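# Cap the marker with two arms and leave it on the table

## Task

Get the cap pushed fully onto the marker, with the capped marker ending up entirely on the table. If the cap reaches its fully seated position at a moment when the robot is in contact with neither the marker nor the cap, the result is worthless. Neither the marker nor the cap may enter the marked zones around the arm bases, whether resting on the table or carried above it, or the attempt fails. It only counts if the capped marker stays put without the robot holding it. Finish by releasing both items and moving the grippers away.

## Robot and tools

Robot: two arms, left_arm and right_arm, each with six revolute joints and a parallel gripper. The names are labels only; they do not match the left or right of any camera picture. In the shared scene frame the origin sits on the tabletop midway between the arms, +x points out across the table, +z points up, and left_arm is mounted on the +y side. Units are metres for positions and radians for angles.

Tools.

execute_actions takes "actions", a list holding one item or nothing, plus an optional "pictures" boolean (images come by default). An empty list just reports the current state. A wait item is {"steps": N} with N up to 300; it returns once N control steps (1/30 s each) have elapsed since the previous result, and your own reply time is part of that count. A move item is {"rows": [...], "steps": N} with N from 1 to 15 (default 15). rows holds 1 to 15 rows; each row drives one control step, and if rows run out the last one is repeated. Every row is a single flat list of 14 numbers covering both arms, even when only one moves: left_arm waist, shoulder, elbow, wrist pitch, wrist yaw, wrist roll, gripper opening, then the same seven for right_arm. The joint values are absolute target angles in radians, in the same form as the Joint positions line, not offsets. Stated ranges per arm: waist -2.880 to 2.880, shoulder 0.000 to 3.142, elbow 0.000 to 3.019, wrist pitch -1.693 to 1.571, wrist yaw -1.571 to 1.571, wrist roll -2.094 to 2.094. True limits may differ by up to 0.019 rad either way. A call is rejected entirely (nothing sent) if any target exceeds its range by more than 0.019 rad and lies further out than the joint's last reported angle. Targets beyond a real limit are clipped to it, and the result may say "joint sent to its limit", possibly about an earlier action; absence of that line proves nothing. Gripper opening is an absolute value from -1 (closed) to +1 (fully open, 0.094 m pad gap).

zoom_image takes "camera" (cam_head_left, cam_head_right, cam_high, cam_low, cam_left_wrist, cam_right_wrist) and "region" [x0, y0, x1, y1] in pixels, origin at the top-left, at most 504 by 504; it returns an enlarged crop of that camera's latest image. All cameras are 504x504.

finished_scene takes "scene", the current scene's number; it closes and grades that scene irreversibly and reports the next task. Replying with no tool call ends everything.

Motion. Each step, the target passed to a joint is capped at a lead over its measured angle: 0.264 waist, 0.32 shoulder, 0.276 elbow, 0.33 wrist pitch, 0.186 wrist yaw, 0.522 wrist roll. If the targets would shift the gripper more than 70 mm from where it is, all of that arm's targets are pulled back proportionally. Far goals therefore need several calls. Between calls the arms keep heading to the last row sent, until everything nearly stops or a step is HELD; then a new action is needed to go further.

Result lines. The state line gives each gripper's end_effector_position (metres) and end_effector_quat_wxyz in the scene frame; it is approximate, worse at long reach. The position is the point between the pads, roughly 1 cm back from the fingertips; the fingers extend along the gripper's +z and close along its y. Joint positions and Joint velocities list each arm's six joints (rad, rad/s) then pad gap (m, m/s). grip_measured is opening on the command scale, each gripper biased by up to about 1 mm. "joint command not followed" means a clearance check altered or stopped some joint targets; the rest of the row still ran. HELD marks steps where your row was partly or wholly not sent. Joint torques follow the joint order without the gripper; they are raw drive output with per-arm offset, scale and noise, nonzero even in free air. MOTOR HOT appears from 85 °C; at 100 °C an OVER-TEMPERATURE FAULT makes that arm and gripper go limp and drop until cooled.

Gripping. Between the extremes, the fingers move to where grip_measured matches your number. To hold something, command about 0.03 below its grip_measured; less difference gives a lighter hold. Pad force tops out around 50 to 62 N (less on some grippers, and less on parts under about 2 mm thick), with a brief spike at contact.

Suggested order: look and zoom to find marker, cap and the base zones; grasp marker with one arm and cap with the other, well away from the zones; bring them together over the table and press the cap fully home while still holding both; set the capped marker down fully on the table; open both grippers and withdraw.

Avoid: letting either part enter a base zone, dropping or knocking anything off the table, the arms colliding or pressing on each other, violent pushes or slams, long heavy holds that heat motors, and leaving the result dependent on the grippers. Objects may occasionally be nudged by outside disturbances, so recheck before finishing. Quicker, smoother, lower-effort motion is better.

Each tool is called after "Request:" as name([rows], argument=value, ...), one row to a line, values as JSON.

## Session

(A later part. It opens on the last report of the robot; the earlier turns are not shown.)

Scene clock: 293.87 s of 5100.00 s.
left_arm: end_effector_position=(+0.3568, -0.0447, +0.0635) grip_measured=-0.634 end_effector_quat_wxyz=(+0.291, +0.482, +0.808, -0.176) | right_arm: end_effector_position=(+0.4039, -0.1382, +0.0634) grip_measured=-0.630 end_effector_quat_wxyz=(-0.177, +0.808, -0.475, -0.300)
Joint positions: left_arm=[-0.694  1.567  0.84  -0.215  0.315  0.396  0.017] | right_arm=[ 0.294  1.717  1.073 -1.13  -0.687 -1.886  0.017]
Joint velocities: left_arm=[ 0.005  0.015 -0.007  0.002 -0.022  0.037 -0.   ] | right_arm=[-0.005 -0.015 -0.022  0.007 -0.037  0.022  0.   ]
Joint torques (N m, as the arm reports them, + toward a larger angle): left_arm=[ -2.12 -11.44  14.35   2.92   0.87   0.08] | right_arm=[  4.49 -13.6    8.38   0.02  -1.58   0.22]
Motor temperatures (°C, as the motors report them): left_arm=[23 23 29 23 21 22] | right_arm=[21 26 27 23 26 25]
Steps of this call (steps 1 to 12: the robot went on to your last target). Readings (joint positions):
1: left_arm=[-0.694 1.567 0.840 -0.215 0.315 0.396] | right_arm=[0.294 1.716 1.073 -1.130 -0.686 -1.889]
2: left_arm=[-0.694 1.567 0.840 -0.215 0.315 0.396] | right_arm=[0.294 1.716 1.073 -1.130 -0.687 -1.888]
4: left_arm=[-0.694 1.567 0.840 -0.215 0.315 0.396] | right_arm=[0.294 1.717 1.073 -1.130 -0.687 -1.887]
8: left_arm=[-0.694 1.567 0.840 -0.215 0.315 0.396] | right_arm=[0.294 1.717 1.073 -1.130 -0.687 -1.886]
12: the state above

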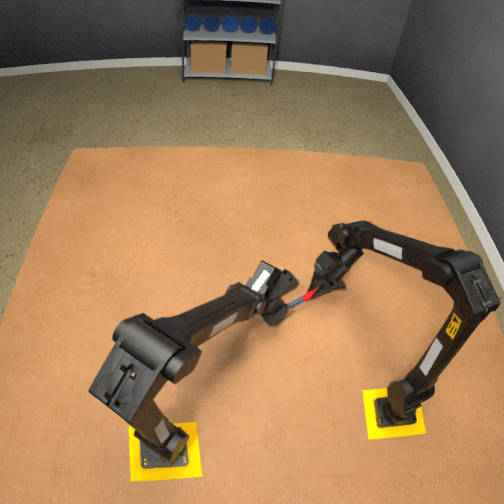

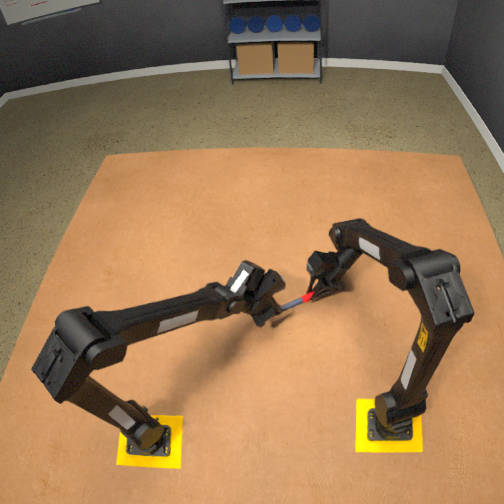

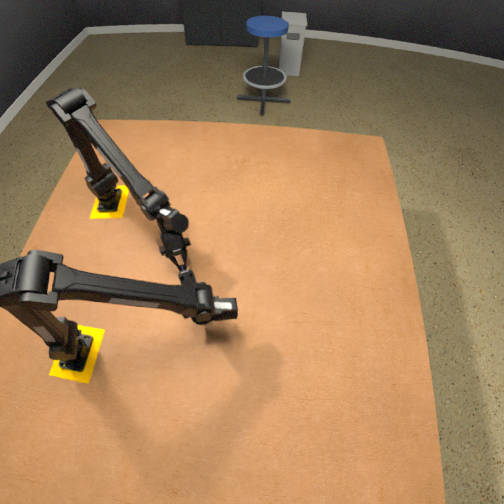

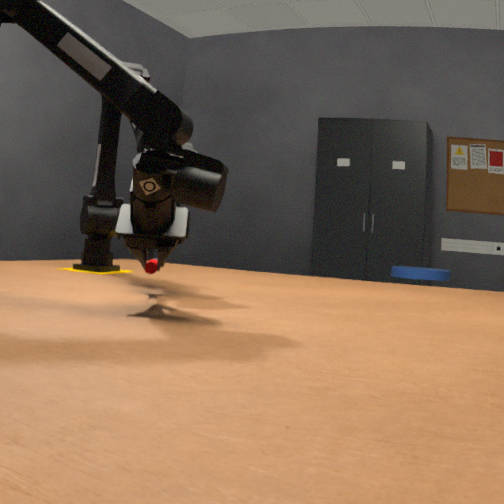

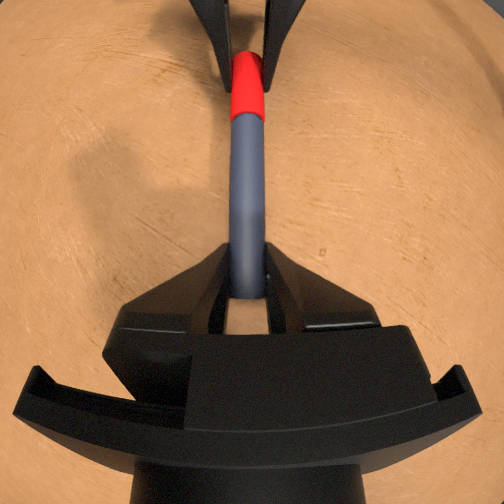

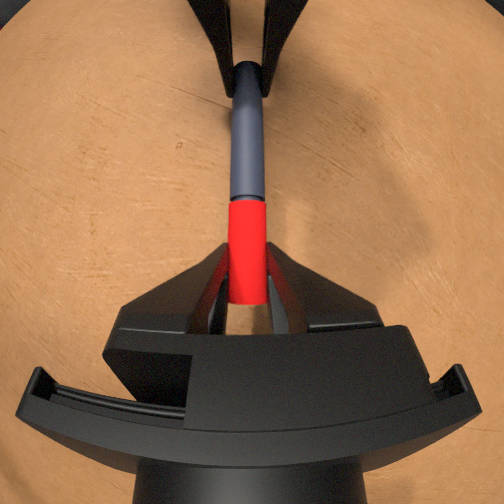

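Request:
execute_actions([
  {"rows":[[-0.718,1.565,0.905,-0.165,0.332,0.405,-0.68,0.342,1.73,1.078,-1.12,-0.727,-1.87,-0.675],[-0.721,1.565,0.91,-0.16,0.334,0.405,-0.68,0.35,1.73,1.078,-1.12,-0.732,-1.87,-0.675],[-0.724,1.565,0.915,-0.155,0.336,0.405,-0.68,0.358,1.73,1.078,-1.12,-0.737,-1.87,-0.675],[-0.727,1.565,0.92,-0.15,0.338,0.405,-0.68,0.366,1.73,1.078,-1.12,-0.742,-1.87,-0.675],[-0.73,1.565,0.925,-0.145,0.34,0.405,-0.68,0.374,1.73,1.078,-1.12,-0.748,-1.87,-0.675]]},
])

Request:
zoom_image(camera="cam_right_wrist", region=[200,150,300,250])

Scene clock: 304.63 s of 5100.00 s.
left_arm: end_effector_position=(+0.3574, -0.0454, +0.0642) grip_measured=-0.634 end_effector_quat_wxyz=(+0.292, +0.482, +0.807, -0.177) | right_arm: end_effector_position=(+0.4031, -0.1352, +0.0642) grip_measured=-0.630 end_effector_quat_wxyz=(-0.180, +0.807, -0.473, -0.303)
Joint positions: left_arm=[-0.694  1.567  0.84  -0.211  0.316  0.396  0.017] | right_arm=[ 0.299  1.717  1.073 -1.128 -0.697 -1.884  0.017]
Joint velocities: left_arm=[-0.005  0.005  0.007 -0.007  0.037  0.037 -0.   ] | right_arm=[-0.005 -0.005  0.012  0.002  0.007  0.081 -0.001]
Joint torques (N m, as the arm reports them, + toward a larger angle): left_arm=[ -3.55 -11.37  16.68   3.82   1.26   0.09] | right_arm=[  5.91 -14.19   8.59  -0.21  -2.07   0.19]
Motor temperatures (°C, as the motors report them): left_arm=[23 23 30 23 22 22] | right_arm=[21 26 27 23 28 25]
Steps of this call (steps 1 to 15: the robot went on to your last target; steps 16 to 90: nothing new was sent; then 7.27 s passed at rest; steps 91 to 105: all 15 steps of this action). Readings (joint positions):
91: left_arm=[-0.694 1.567 0.840 -0.215 0.315 0.396] | right_arm=[0.294 1.717 1.073 -1.130 -0.689 -1.886]
92: left_arm=[-0.694 1.567 0.840 -0.214 0.316 0.396] | right_arm=[0.294 1.717 1.073 -1.130 -0.693 -1.885]
94: left_arm=[-0.694 1.567 0.840 -0.211 0.316 0.396] | right_arm=[0.297 1.717 1.073 -1.129 -0.697 -1.884]
98: left_arm=[-0.694 1.567 0.840 -0.211 0.316 0.396] | right_arm=[0.299 1.717 1.073 -1.128 -0.697 -1.884]
105: the state above

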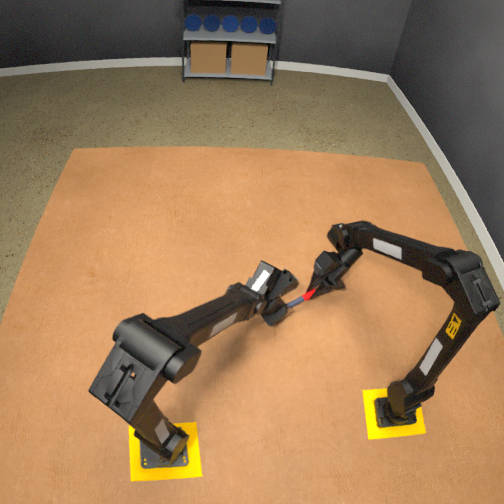

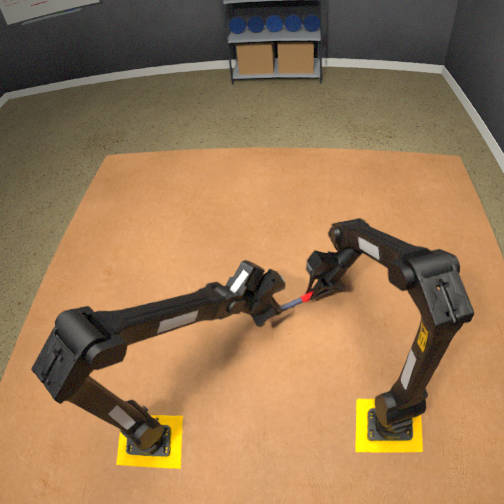

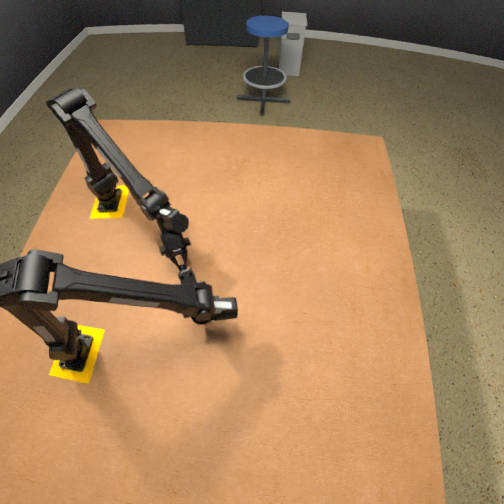

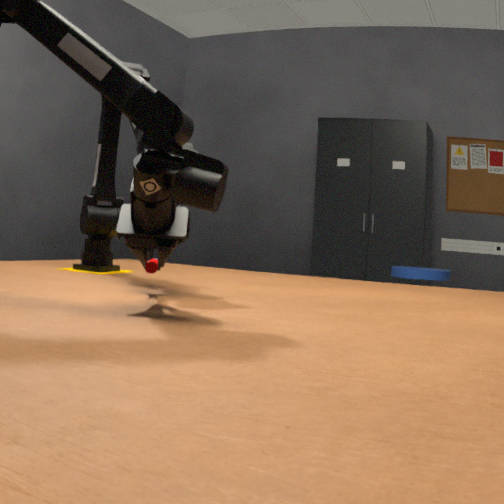

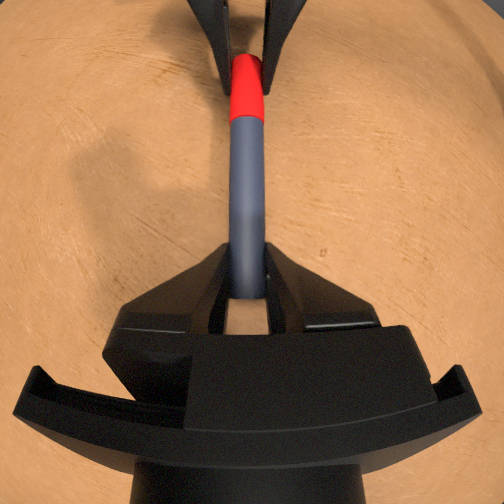

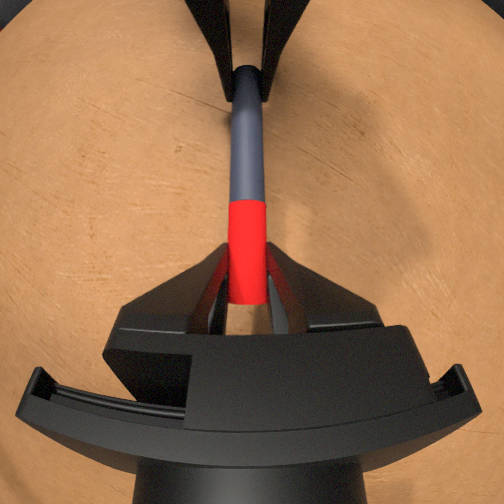

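Region (200, 150, 300, 250) of cam_right_wrist's 504x504 image, scaled by 5.040, with more detail than that image has.

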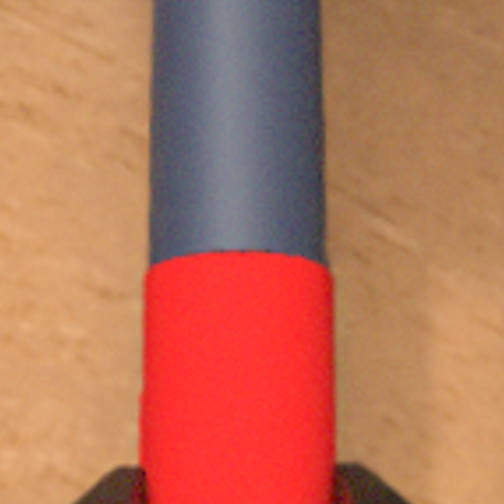

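Request:
execute_actions([
  {"rows":[[-0.722,1.565,0.91,-0.16,0.335,0.4,-0.68,0.358,1.73,1.078,-1.125,-0.735,-1.88,-0.675],[-0.714,1.565,0.895,-0.175,0.33,0.4,-0.68,0.342,1.73,1.078,-1.128,-0.725,-1.88,-0.675],[-0.706,1.565,0.88,-0.19,0.323,0.4,-0.68,0.325,1.73,1.078,-1.128,-0.713,-1.88,-0.675],[-0.696,1.565,0.866,-0.208,0.316,0.4,-0.68,0.305,1.73,1.078,-1.128,-0.7,-1.88,-0.675],[-0.696,1.565,0.866,-0.208,0.316,0.4,-0.68,0.303,1.73,1.078,-1.128,-0.7,-1.88,-0.62],[-0.696,1.565,0.866,-0.208,0.316,0.4,-0.68,0.303,1.73,1.078,-1.128,-0.7,-1.88,-0.5],[-0.696,1.565,0.866,-0.208,0.316,0.4,-0.68,0.303,1.73,1.078,-1.128,-0.7,-1.88,-0.1]]},
], pictures=false)

Request:
execute_actions([
  {"rows":[[-0.696,1.575,0.866,-0.195,0.316,0.4,-0.68,0.29,1.71,1.078,-1.128,-0.7,-1.88,-0.1],[-0.696,1.585,0.866,-0.182,0.316,0.4,-0.68,0.275,1.69,1.078,-1.128,-0.7,-1.88,-0.1],[-0.696,1.595,0.866,-0.17,0.316,0.4,-0.68,0.255,1.67,1.078,-1.128,-0.7,-1.88,-0.1],[-0.696,1.607,0.866,-0.158,0.316,0.4,-0.68,0.23,1.65,1.078,-1.128,-0.7,-1.88,-0.1],[-0.696,1.619,0.866,-0.146,0.316,0.4,-0.68,0.2,1.63,1.078,-1.128,-0.7,-1.88,-0.1],[-0.696,1.631,0.866,-0.134,0.316,0.4,-0.68,0.17,1.61,1.078,-1.128,-0.7,-1.88,-0.1],[-0.696,1.643,0.866,-0.122,0.316,0.4,-0.68,0.14,1.59,1.078,-1.128,-0.7,-1.88,-0.1],[-0.696,1.655,0.866,-0.11,0.316,0.4,-0.68,0.11,1.57,1.078,-1.128,-0.7,-1.88,-0.1],[-0.696,1.666,0.866,-0.1,0.316,0.4,-0.68,0.08,1.55,1.078,-1.128,-0.7,-1.88,-0.1],[-0.696,1.676,0.866,-0.09,0.316,0.4,-0.68,0.05,1.53,1.078,-1.128,-0.7,-1.88,-0.1],[-0.696,1.685,0.866,-0.082,0.316,0.4,-0.68,0.02,1.52,1.078,-1.128,-0.7,-1.88,-0.1],[-0.696,1.692,0.866,-0.075,0.316,0.4,-0.68,-0.01,1.51,1.078,-1.128,-0.7,-1.88,-0.1],[-0.696,1.698,0.866,-0.07,0.316,0.4,-0.68,-0.035,1.5,1.078,-1.128,-0.7,-1.88,-0.1],[-0.696,1.703,0.866,-0.065,0.316,0.4,-0.68,-0.05,1.5,1.078,-1.128,-0.7,-1.88,-0.1],[-0.696,1.706,0.866,-0.062,0.316,0.4,-0.68,-0.06,1.5,1.078,-1.128,-0.7,-1.88,-0.1]]},
], pictures=false)

Request:
execute_actions([
  {"steps":12},
])

Scene clock: 335.60 s of 5100.00 s.
left_arm: end_effector_position=(+0.3577, -0.0450, +0.0641) grip_measured=-0.634 end_effector_quat_wxyz=(+0.293, +0.482, +0.807, -0.176) | right_arm: end_effector_position=(+0.4037, -0.1360, +0.0643) grip_measured=-0.102 end_effector_quat_wxyz=(-0.180, +0.807, -0.474, -0.303)
Joint positions: left_arm=[-0.694  1.567  0.84  -0.211  0.313  0.396  0.017] | right_arm=[ 0.296  1.717  1.073 -1.128 -0.698 -1.884  0.042]
Joint velocities: left_arm=[-0.005 -0.015 -0.007 -0.012  0.007  0.007 -0.   ] | right_arm=[-0.005 -0.005  0.002 -0.007  0.037 -0.081 -0.001]
Joint torques (N m, as the arm reports them, + toward a larger angle): left_arm=[ -0.66 -11.39  11.07   1.17   0.36   0.03] | right_arm=[  1.7  -13.1    8.44  -0.18  -0.46   0.12]
Motor temperatures (°C, as the motors report them): left_arm=[23 23 32 23 22 22] | right_arm=[22 26 27 23 33 25]
Steps of this call (steps 1 to 15: the robot went on to your last target; steps 16 to 90: nothing new was sent; then 27.47 s passed at rest; steps 91 to 105: all 15 steps of this action). Readings (joint positions):
91: left_arm=[-0.694 1.567 0.840 -0.211 0.316 0.396] | right_arm=[0.299 1.717 1.073 -1.128 -0.694 -1.884]
92: left_arm=[-0.694 1.567 0.840 -0.211 0.315 0.396] | right_arm=[0.299 1.717 1.073 -1.128 -0.691 -1.884]
94: left_arm=[-0.694 1.567 0.840 -0.211 0.312 0.396] | right_arm=[0.296 1.717 1.073 -1.128 -0.687 -1.884]
98: left_arm=[-0.694 1.567 0.840 -0.211 0.313 0.396] | right_arm=[0.296 1.717 1.073 -1.128 -0.697 -1.884]
105: the state above

Scene clock: 336.10 s of 5100.00 s.
left_arm: end_effector_position=(+0.3662, -0.0513, +0.0143) grip_measured=-0.634 end_effector_quat_wxyz=(+0.285, +0.482, +0.809, -0.177) | right_arm: end_effector_position=(+0.4599, -0.2726, +0.1493) grip_measured=-0.102 end_effector_quat_wxyz=(-0.288, +0.740, -0.579, -0.184)
Joint positions: left_arm=[-0.694  1.7    0.84  -0.093  0.318  0.396  0.017] | right_arm=[-0.05   1.5    1.073 -1.128 -0.698 -1.884  0.042]
Joint velocities: left_arm=[-0.005  0.005  0.037  0.237 -0.066  0.007 -0.001] | right_arm=[-0.747 -0.357 -0.002 -0.007 -0.037  0.037 -0.001]
Joint torques (N m, as the arm reports them, + toward a larger angle): left_arm=[ -0.29 -11.74  10.03   1.6    0.25   0.03] | right_arm=[  3.47 -11.46   9.86   0.06  -0.45   0.1 ]
Motor temperatures (°C, as the motors report them): left_arm=[23 23 32 23 22 22] | right_arm=[22 26 27 23 33 25]
Steps of this call (steps 1 to 15: all 15 steps of this action). Readings (joint positions):
1: left_arm=[-0.694 1.567 0.840 -0.211 0.313 0.396] | right_arm=[0.296 1.717 1.073 -1.128 -0.698 -1.884]
2: left_arm=[-0.694 1.568 0.840 -0.211 0.313 0.396] | right_arm=[0.295 1.717 1.073 -1.128 -0.698 -1.884]
4: left_arm=[-0.694 1.576 0.840 -0.198 0.314 0.396] | right_arm=[0.286 1.711 1.073 -1.128 -0.698 -1.884]
8: left_arm=[-0.694 1.619 0.840 -0.155 0.314 0.396] | right_arm=[0.200 1.655 1.073 -1.128 -0.698 -1.884]
15: the state above

Scene clock: 336.50 s of 5100.00 s.
left_arm: end_effector_position=(+0.3675, -0.0520, +0.0151) grip_measured=-0.634 end_effector_quat_wxyz=(+0.288, +0.482, +0.808, -0.177) | right_arm: end_effector_position=(+0.4606, -0.2786, +0.1545) grip_measured=-0.102 end_effector_quat_wxyz=(-0.293, +0.737, -0.583, -0.177)
Joint positions: left_arm=[-0.694  1.701  0.841 -0.087  0.317  0.396  0.017] | right_arm=[-0.064  1.486  1.072 -1.128 -0.698 -1.884  0.042]
Joint velocities: left_arm=[-0.005  0.005 -0.002  0.022 -0.066  0.051 -0.001] | right_arm=[-0.015 -0.015  0.002  0.007  0.037 -0.066  0.001]
Joint torques (N m, as the arm reports them, + toward a larger angle): left_arm=[ -0.39 -11.9   10.04   2.04   0.22   0.03] | right_arm=[  0.26 -11.21  10.19   0.12  -0.45   0.09]
Motor temperatures (°C, as the motors report them): left_arm=[23 23 32 23 22 22] | right_arm=[22 26 27 23 33 25]
Steps of this call (steps 1 to 12: the robot went on to your last target). Readings (joint positions):
1: left_arm=[-0.694 1.701 0.841 -0.087 0.317 0.396] | right_arm=[-0.070 1.490 1.073 -1.128 -0.698 -1.884]
2: left_arm=[-0.694 1.701 0.841 -0.087 0.317 0.396] | right_arm=[-0.082 1.486 1.073 -1.128 -0.698 -1.884]
4: left_arm=[-0.694 1.701 0.841 -0.087 0.317 0.396] | right_arm=[-0.086 1.486 1.073 -1.128 -0.698 -1.884]
8: left_arm=[-0.694 1.701 0.841 -0.087 0.317 0.396] | right_arm=[-0.070 1.486 1.072 -1.128 -0.698 -1.884]
12: the state above

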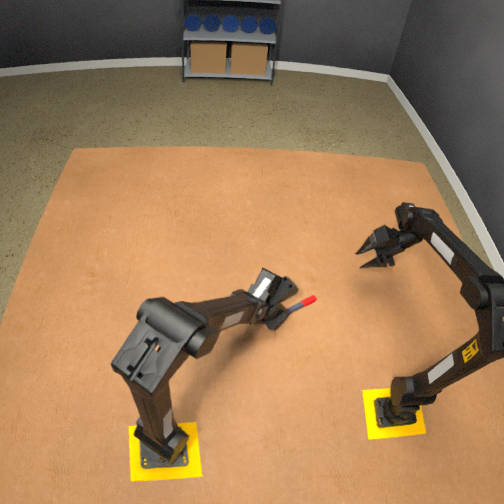

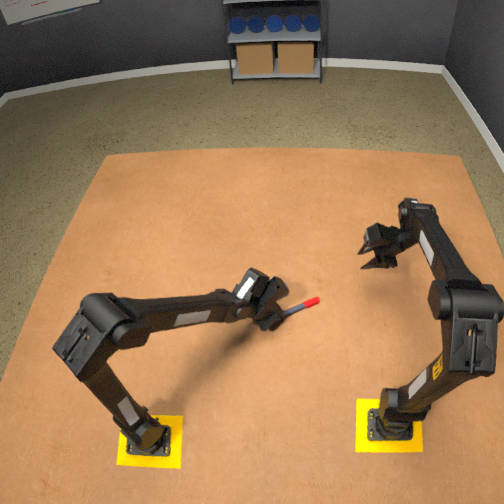

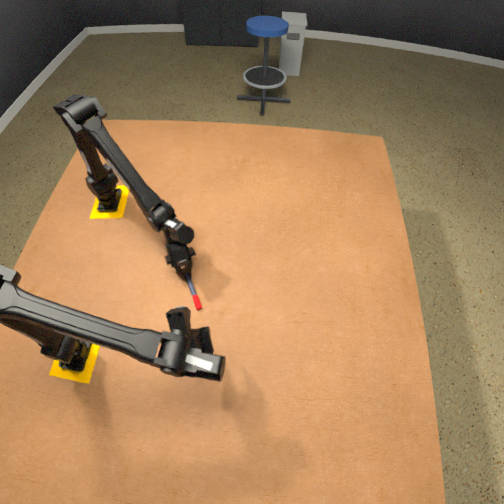

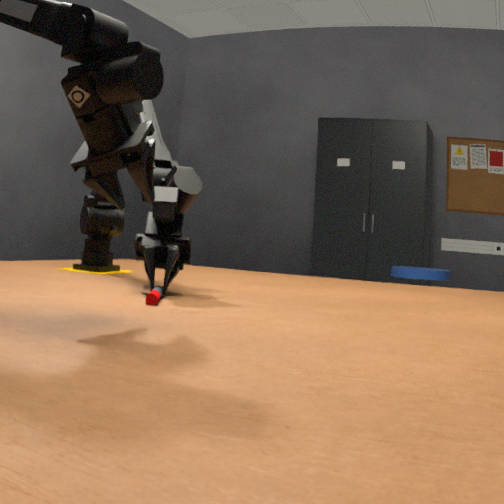

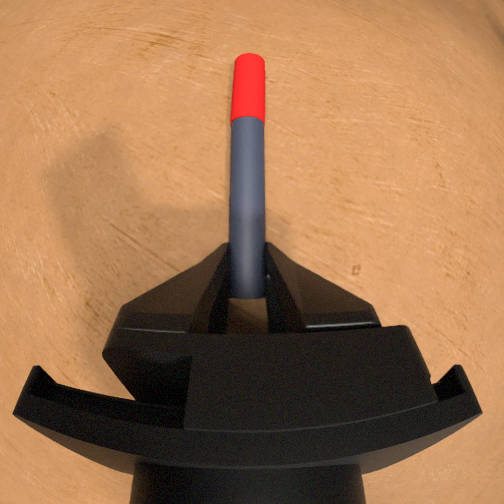

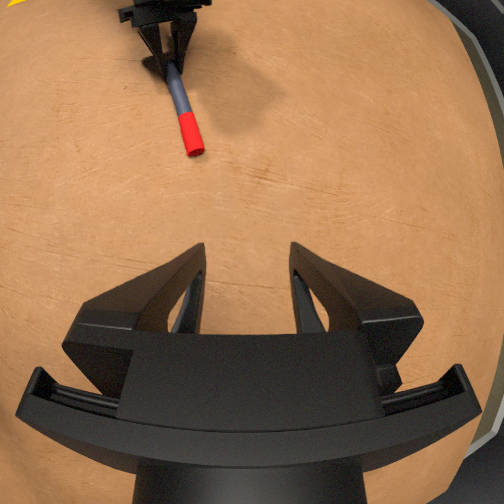

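Request:
execute_actions([
  {"rows":[[-0.696,1.7,0.86,-0.08,0.316,0.4,-0.64,-0.06,1.5,1.078,-1.128,-0.7,-1.88,-0.1],[-0.696,1.7,0.86,-0.08,0.316,0.4,-0.61,-0.06,1.5,1.078,-1.128,-0.7,-1.88,-0.1],[-0.696,1.7,0.86,-0.08,0.316,0.4,-0.57,-0.06,1.5,1.078,-1.128,-0.7,-1.88,-0.1],[-0.696,1.7,0.86,-0.08,0.316,0.4,-0.45,-0.06,1.5,1.078,-1.128,-0.7,-1.88,-0.1],[-0.696,1.7,0.86,-0.08,0.316,0.4,-0.1,-0.06,1.5,1.078,-1.128,-0.7,-1.88,-0.1]],"steps":11},
], pictures=false)

Request:
execute_actions([
  {"rows":[[-0.696,1.68,0.86,-0.09,0.316,0.4,-0.1,-0.06,1.5,1.078,-1.128,-0.7,-1.88,-0.1],[-0.696,1.66,0.86,-0.11,0.316,0.4,-0.1,-0.06,1.5,1.078,-1.128,-0.7,-1.88,-0.1],[-0.696,1.64,0.86,-0.13,0.316,0.4,-0.1,-0.06,1.5,1.078,-1.128,-0.7,-1.88,-0.1],[-0.696,1.615,0.86,-0.15,0.316,0.4,-0.1,-0.06,1.5,1.078,-1.128,-0.7,-1.88,-0.1],[-0.696,1.59,0.86,-0.17,0.316,0.4,-0.1,-0.06,1.5,1.078,-1.128,-0.7,-1.88,-0.1],[-0.696,1.56,0.86,-0.19,0.316,0.4,-0.1,-0.06,1.5,1.078,-1.128,-0.7,-1.88,-0.1],[-0.696,1.53,0.86,-0.21,0.316,0.4,-0.1,-0.06,1.5,1.078,-1.128,-0.7,-1.88,-0.1],[-0.68,1.5,0.86,-0.23,0.316,0.4,-0.1,-0.06,1.5,1.078,-1.128,-0.7,-1.88,-0.1],[-0.66,1.47,0.86,-0.25,0.316,0.4,-0.1,-0.06,1.5,1.078,-1.128,-0.7,-1.88,-0.1],[-0.63,1.44,0.86,-0.27,0.316,0.4,-0.1,-0.06,1.5,1.078,-1.128,-0.7,-1.88,-0.1],[-0.6,1.415,0.86,-0.29,0.316,0.4,-0.1,-0.06,1.5,1.078,-1.128,-0.7,-1.88,-0.1],[-0.57,1.395,0.86,-0.31,0.316,0.4,-0.1,-0.06,1.5,1.078,-1.128,-0.7,-1.88,-0.1],[-0.54,1.38,0.86,-0.32,0.316,0.4,-0.1,-0.06,1.5,1.078,-1.128,-0.7,-1.88,-0.1],[-0.52,1.37,0.86,-0.33,0.316,0.4,-0.1,-0.06,1.5,1.078,-1.128,-0.7,-1.88,-0.1],[-0.5,1.36,0.86,-0.33,0.316,0.4,-0.1,-0.06,1.5,1.078,-1.128,-0.7,-1.88,-0.1]]},
], pictures=false)

Request:
execute_actions([
  {"steps":15},
])

Request:
zoom_image(camera="cam_right_wrist", region=[130,40,250,170])

Scene clock: 359.73 s of 5100.00 s.
left_arm: end_effector_position=(+0.3675, -0.0520, +0.0151) grip_measured=-0.103 end_effector_quat_wxyz=(+0.288, +0.482, +0.808, -0.177) | right_arm: end_effector_position=(+0.4606, -0.2786, +0.1545) grip_measured=-0.102 end_effector_quat_wxyz=(-0.293, +0.737, -0.583, -0.177)
Joint positions: left_arm=[-0.694  1.701  0.841 -0.087  0.317  0.396  0.042] | right_arm=[-0.064  1.486  1.072 -1.128 -0.698 -1.884  0.042]
Joint velocities: left_arm=[-0.005  0.005 -0.017  0.007 -0.007  0.022 -0.   ] | right_arm=[-0.005 -0.034 -0.007 -0.007 -0.022 -0.051  0.   ]
Joint torques (N m, as the arm reports them, + toward a larger angle): left_arm=[ -0.52 -12.46   9.51   1.29   0.22   0.03] | right_arm=[  0.48 -11.34   9.97   0.24  -0.47   0.12]
Motor temperatures (°C, as the motors report them): left_arm=[23 23 30 23 22 22] | right_arm=[21 26 28 23 29 25]
Steps of this call (steps 1 to 30: the robot went on to your last target; steps 31 to 90: nothing new was sent; then 19.87 s passed at rest; steps 91 to 101: all 11 steps of this action). Readings (joint positions):
91: left_arm=[-0.694 1.701 0.841 -0.087 0.317 0.396] | right_arm=[-0.064 1.486 1.072 -1.128 -0.698 -1.884]
92: left_arm=[-0.694 1.701 0.841 -0.087 0.317 0.396] | right_arm=[-0.064 1.486 1.072 -1.128 -0.698 -1.884]
94: left_arm=[-0.694 1.701 0.841 -0.087 0.317 0.396] | right_arm=[-0.064 1.486 1.072 -1.128 -0.698 -1.884]
98: left_arm=[-0.694 1.701 0.841 -0.087 0.317 0.396] | right_arm=[-0.064 1.486 1.072 -1.128 -0.698 -1.884]
101: the state above

Scene clock: 360.23 s of 5100.00 s.
left_arm: end_effector_position=(+0.3842, +0.0098, +0.1504) grip_measured=-0.103 end_effector_quat_wxyz=(+0.357, +0.433, +0.812, -0.158) | right_arm: end_effector_position=(+0.4606, -0.2786, +0.1545) grip_measured=-0.102 end_effector_quat_wxyz=(-0.293, +0.737, -0.583, -0.177)
Joint positions: left_arm=[-0.573  1.365  0.841 -0.296  0.318  0.396  0.042] | right_arm=[-0.064  1.486  1.072 -1.128 -0.698 -1.884  0.042]
Joint velocities: left_arm=[ 0.982 -0.591 -0.002 -0.212  0.022  0.037  0.001] | right_arm=[-0.005 -0.005  0.002  0.007  0.037 -0.051  0.   ]
Joint torques (N m, as the arm reports them, + toward a larger angle): left_arm=[ 1.05 -6.24 11.66  0.39  0.16  0.02] | right_arm=[  0.96 -12.24   9.94  -0.01  -0.45   0.07]
Motor temperatures (°C, as the motors report them): left_arm=[23 23 30 23 22 22] | right_arm=[21 26 28 23 29 25]
Steps of this call (steps 1 to 15: all 15 steps of this action). Readings (joint positions):
1: left_arm=[-0.694 1.701 0.841 -0.087 0.317 0.396] | right_arm=[-0.064 1.486 1.072 -1.128 -0.698 -1.884]
2: left_arm=[-0.694 1.699 0.841 -0.089 0.317 0.396] | right_arm=[-0.064 1.486 1.072 -1.128 -0.698 -1.884]
4: left_arm=[-0.694 1.685 0.841 -0.109 0.317 0.396] | right_arm=[-0.064 1.486 1.072 -1.128 -0.698 -1.884]
8: left_arm=[-0.694 1.595 0.841 -0.182 0.317 0.396] | right_arm=[-0.064 1.486 1.072 -1.128 -0.698 -1.884]
15: the state above

Scene clock: 360.73 s of 5100.00 s.
left_arm: end_effector_position=(+0.4031, +0.0499, +0.1500) grip_measured=-0.103 end_effector_quat_wxyz=(+0.358, +0.396, +0.834, -0.141) | right_arm: end_effector_position=(+0.4606, -0.2786, +0.1545) grip_measured=-0.102 end_effector_quat_wxyz=(-0.293, +0.737, -0.583, -0.177)
Joint positions: left_arm=[-0.486  1.359  0.841 -0.316  0.314  0.396  0.042] | right_arm=[-0.064  1.486  1.072 -1.128 -0.698 -1.884  0.042]
Joint velocities: left_arm=[-0.005 -0.015 -0.007 -0.012  0.051 -0.051 -0.001] | right_arm=[-0.005 -0.015 -0.012 -0.012 -0.081  0.022  0.   ]
Joint torques (N m, as the arm reports them, + toward a larger angle): left_arm=[-1.48 -9.16 11.75  0.57  0.32  0.02] | right_arm=[  0.5  -12.13  10.19   0.14  -0.48   0.09]
Motor temperatures (°C, as the motors report them): left_arm=[23 23 30 23 22 22] | right_arm=[21 26 28 23 29 25]
Steps of this call (steps 1 to 15: the robot went on to your last target). Readings (joint positions):
1: left_arm=[-0.540 1.349 0.841 -0.301 0.318 0.396] | right_arm=[-0.064 1.486 1.072 -1.128 -0.698 -1.884]
2: left_arm=[-0.514 1.339 0.841 -0.305 0.316 0.396] | right_arm=[-0.064 1.486 1.072 -1.128 -0.698 -1.884]
4: left_arm=[-0.485 1.337 0.841 -0.308 0.314 0.396] | right_arm=[-0.064 1.486 1.072 -1.128 -0.698 -1.884]
8: left_arm=[-0.485 1.353 0.841 -0.314 0.314 0.396] | right_arm=[-0.064 1.486 1.072 -1.128 -0.698 -1.884]
15: the state above

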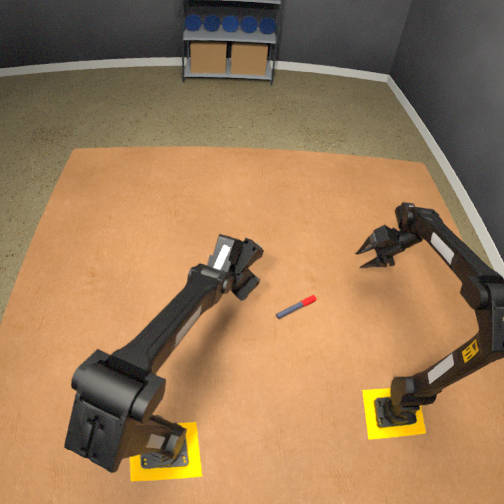

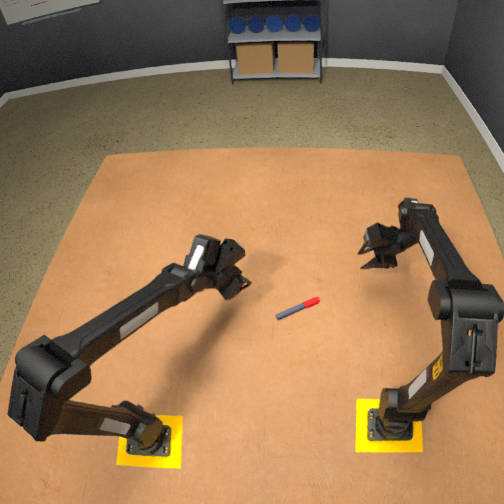

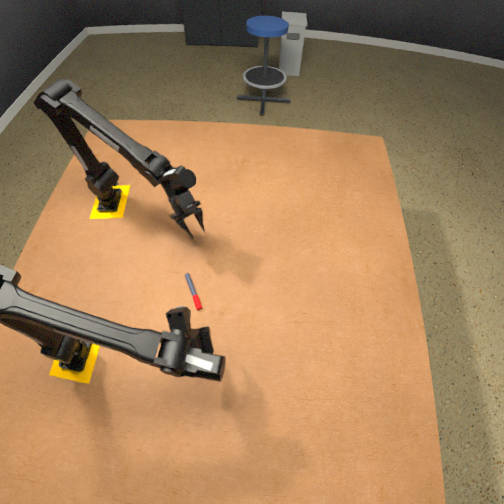

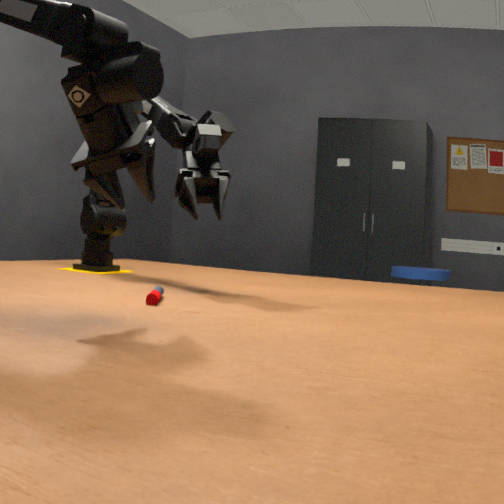

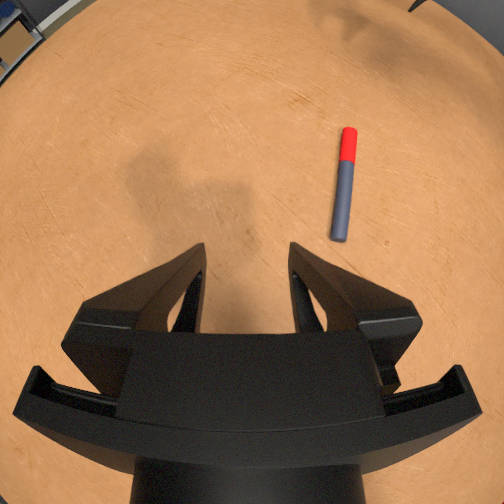

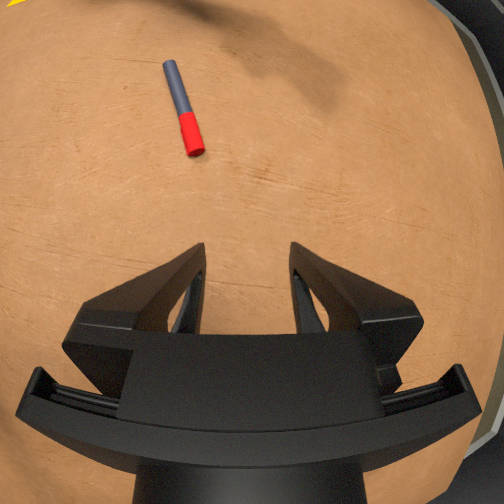

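Region (130, 40, 250, 170) of cam_right_wrist's 504x504 image, scaled by 3.877, with more detail than that image has; it fills the left 465 columns of this view, and the rest is white.

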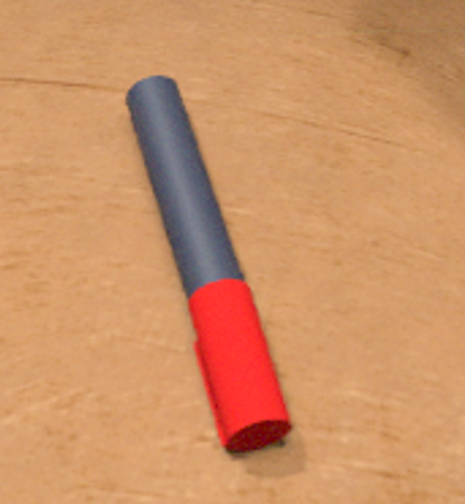

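Request:
finished_scene(scene=2)

The scene is finished: the task was done.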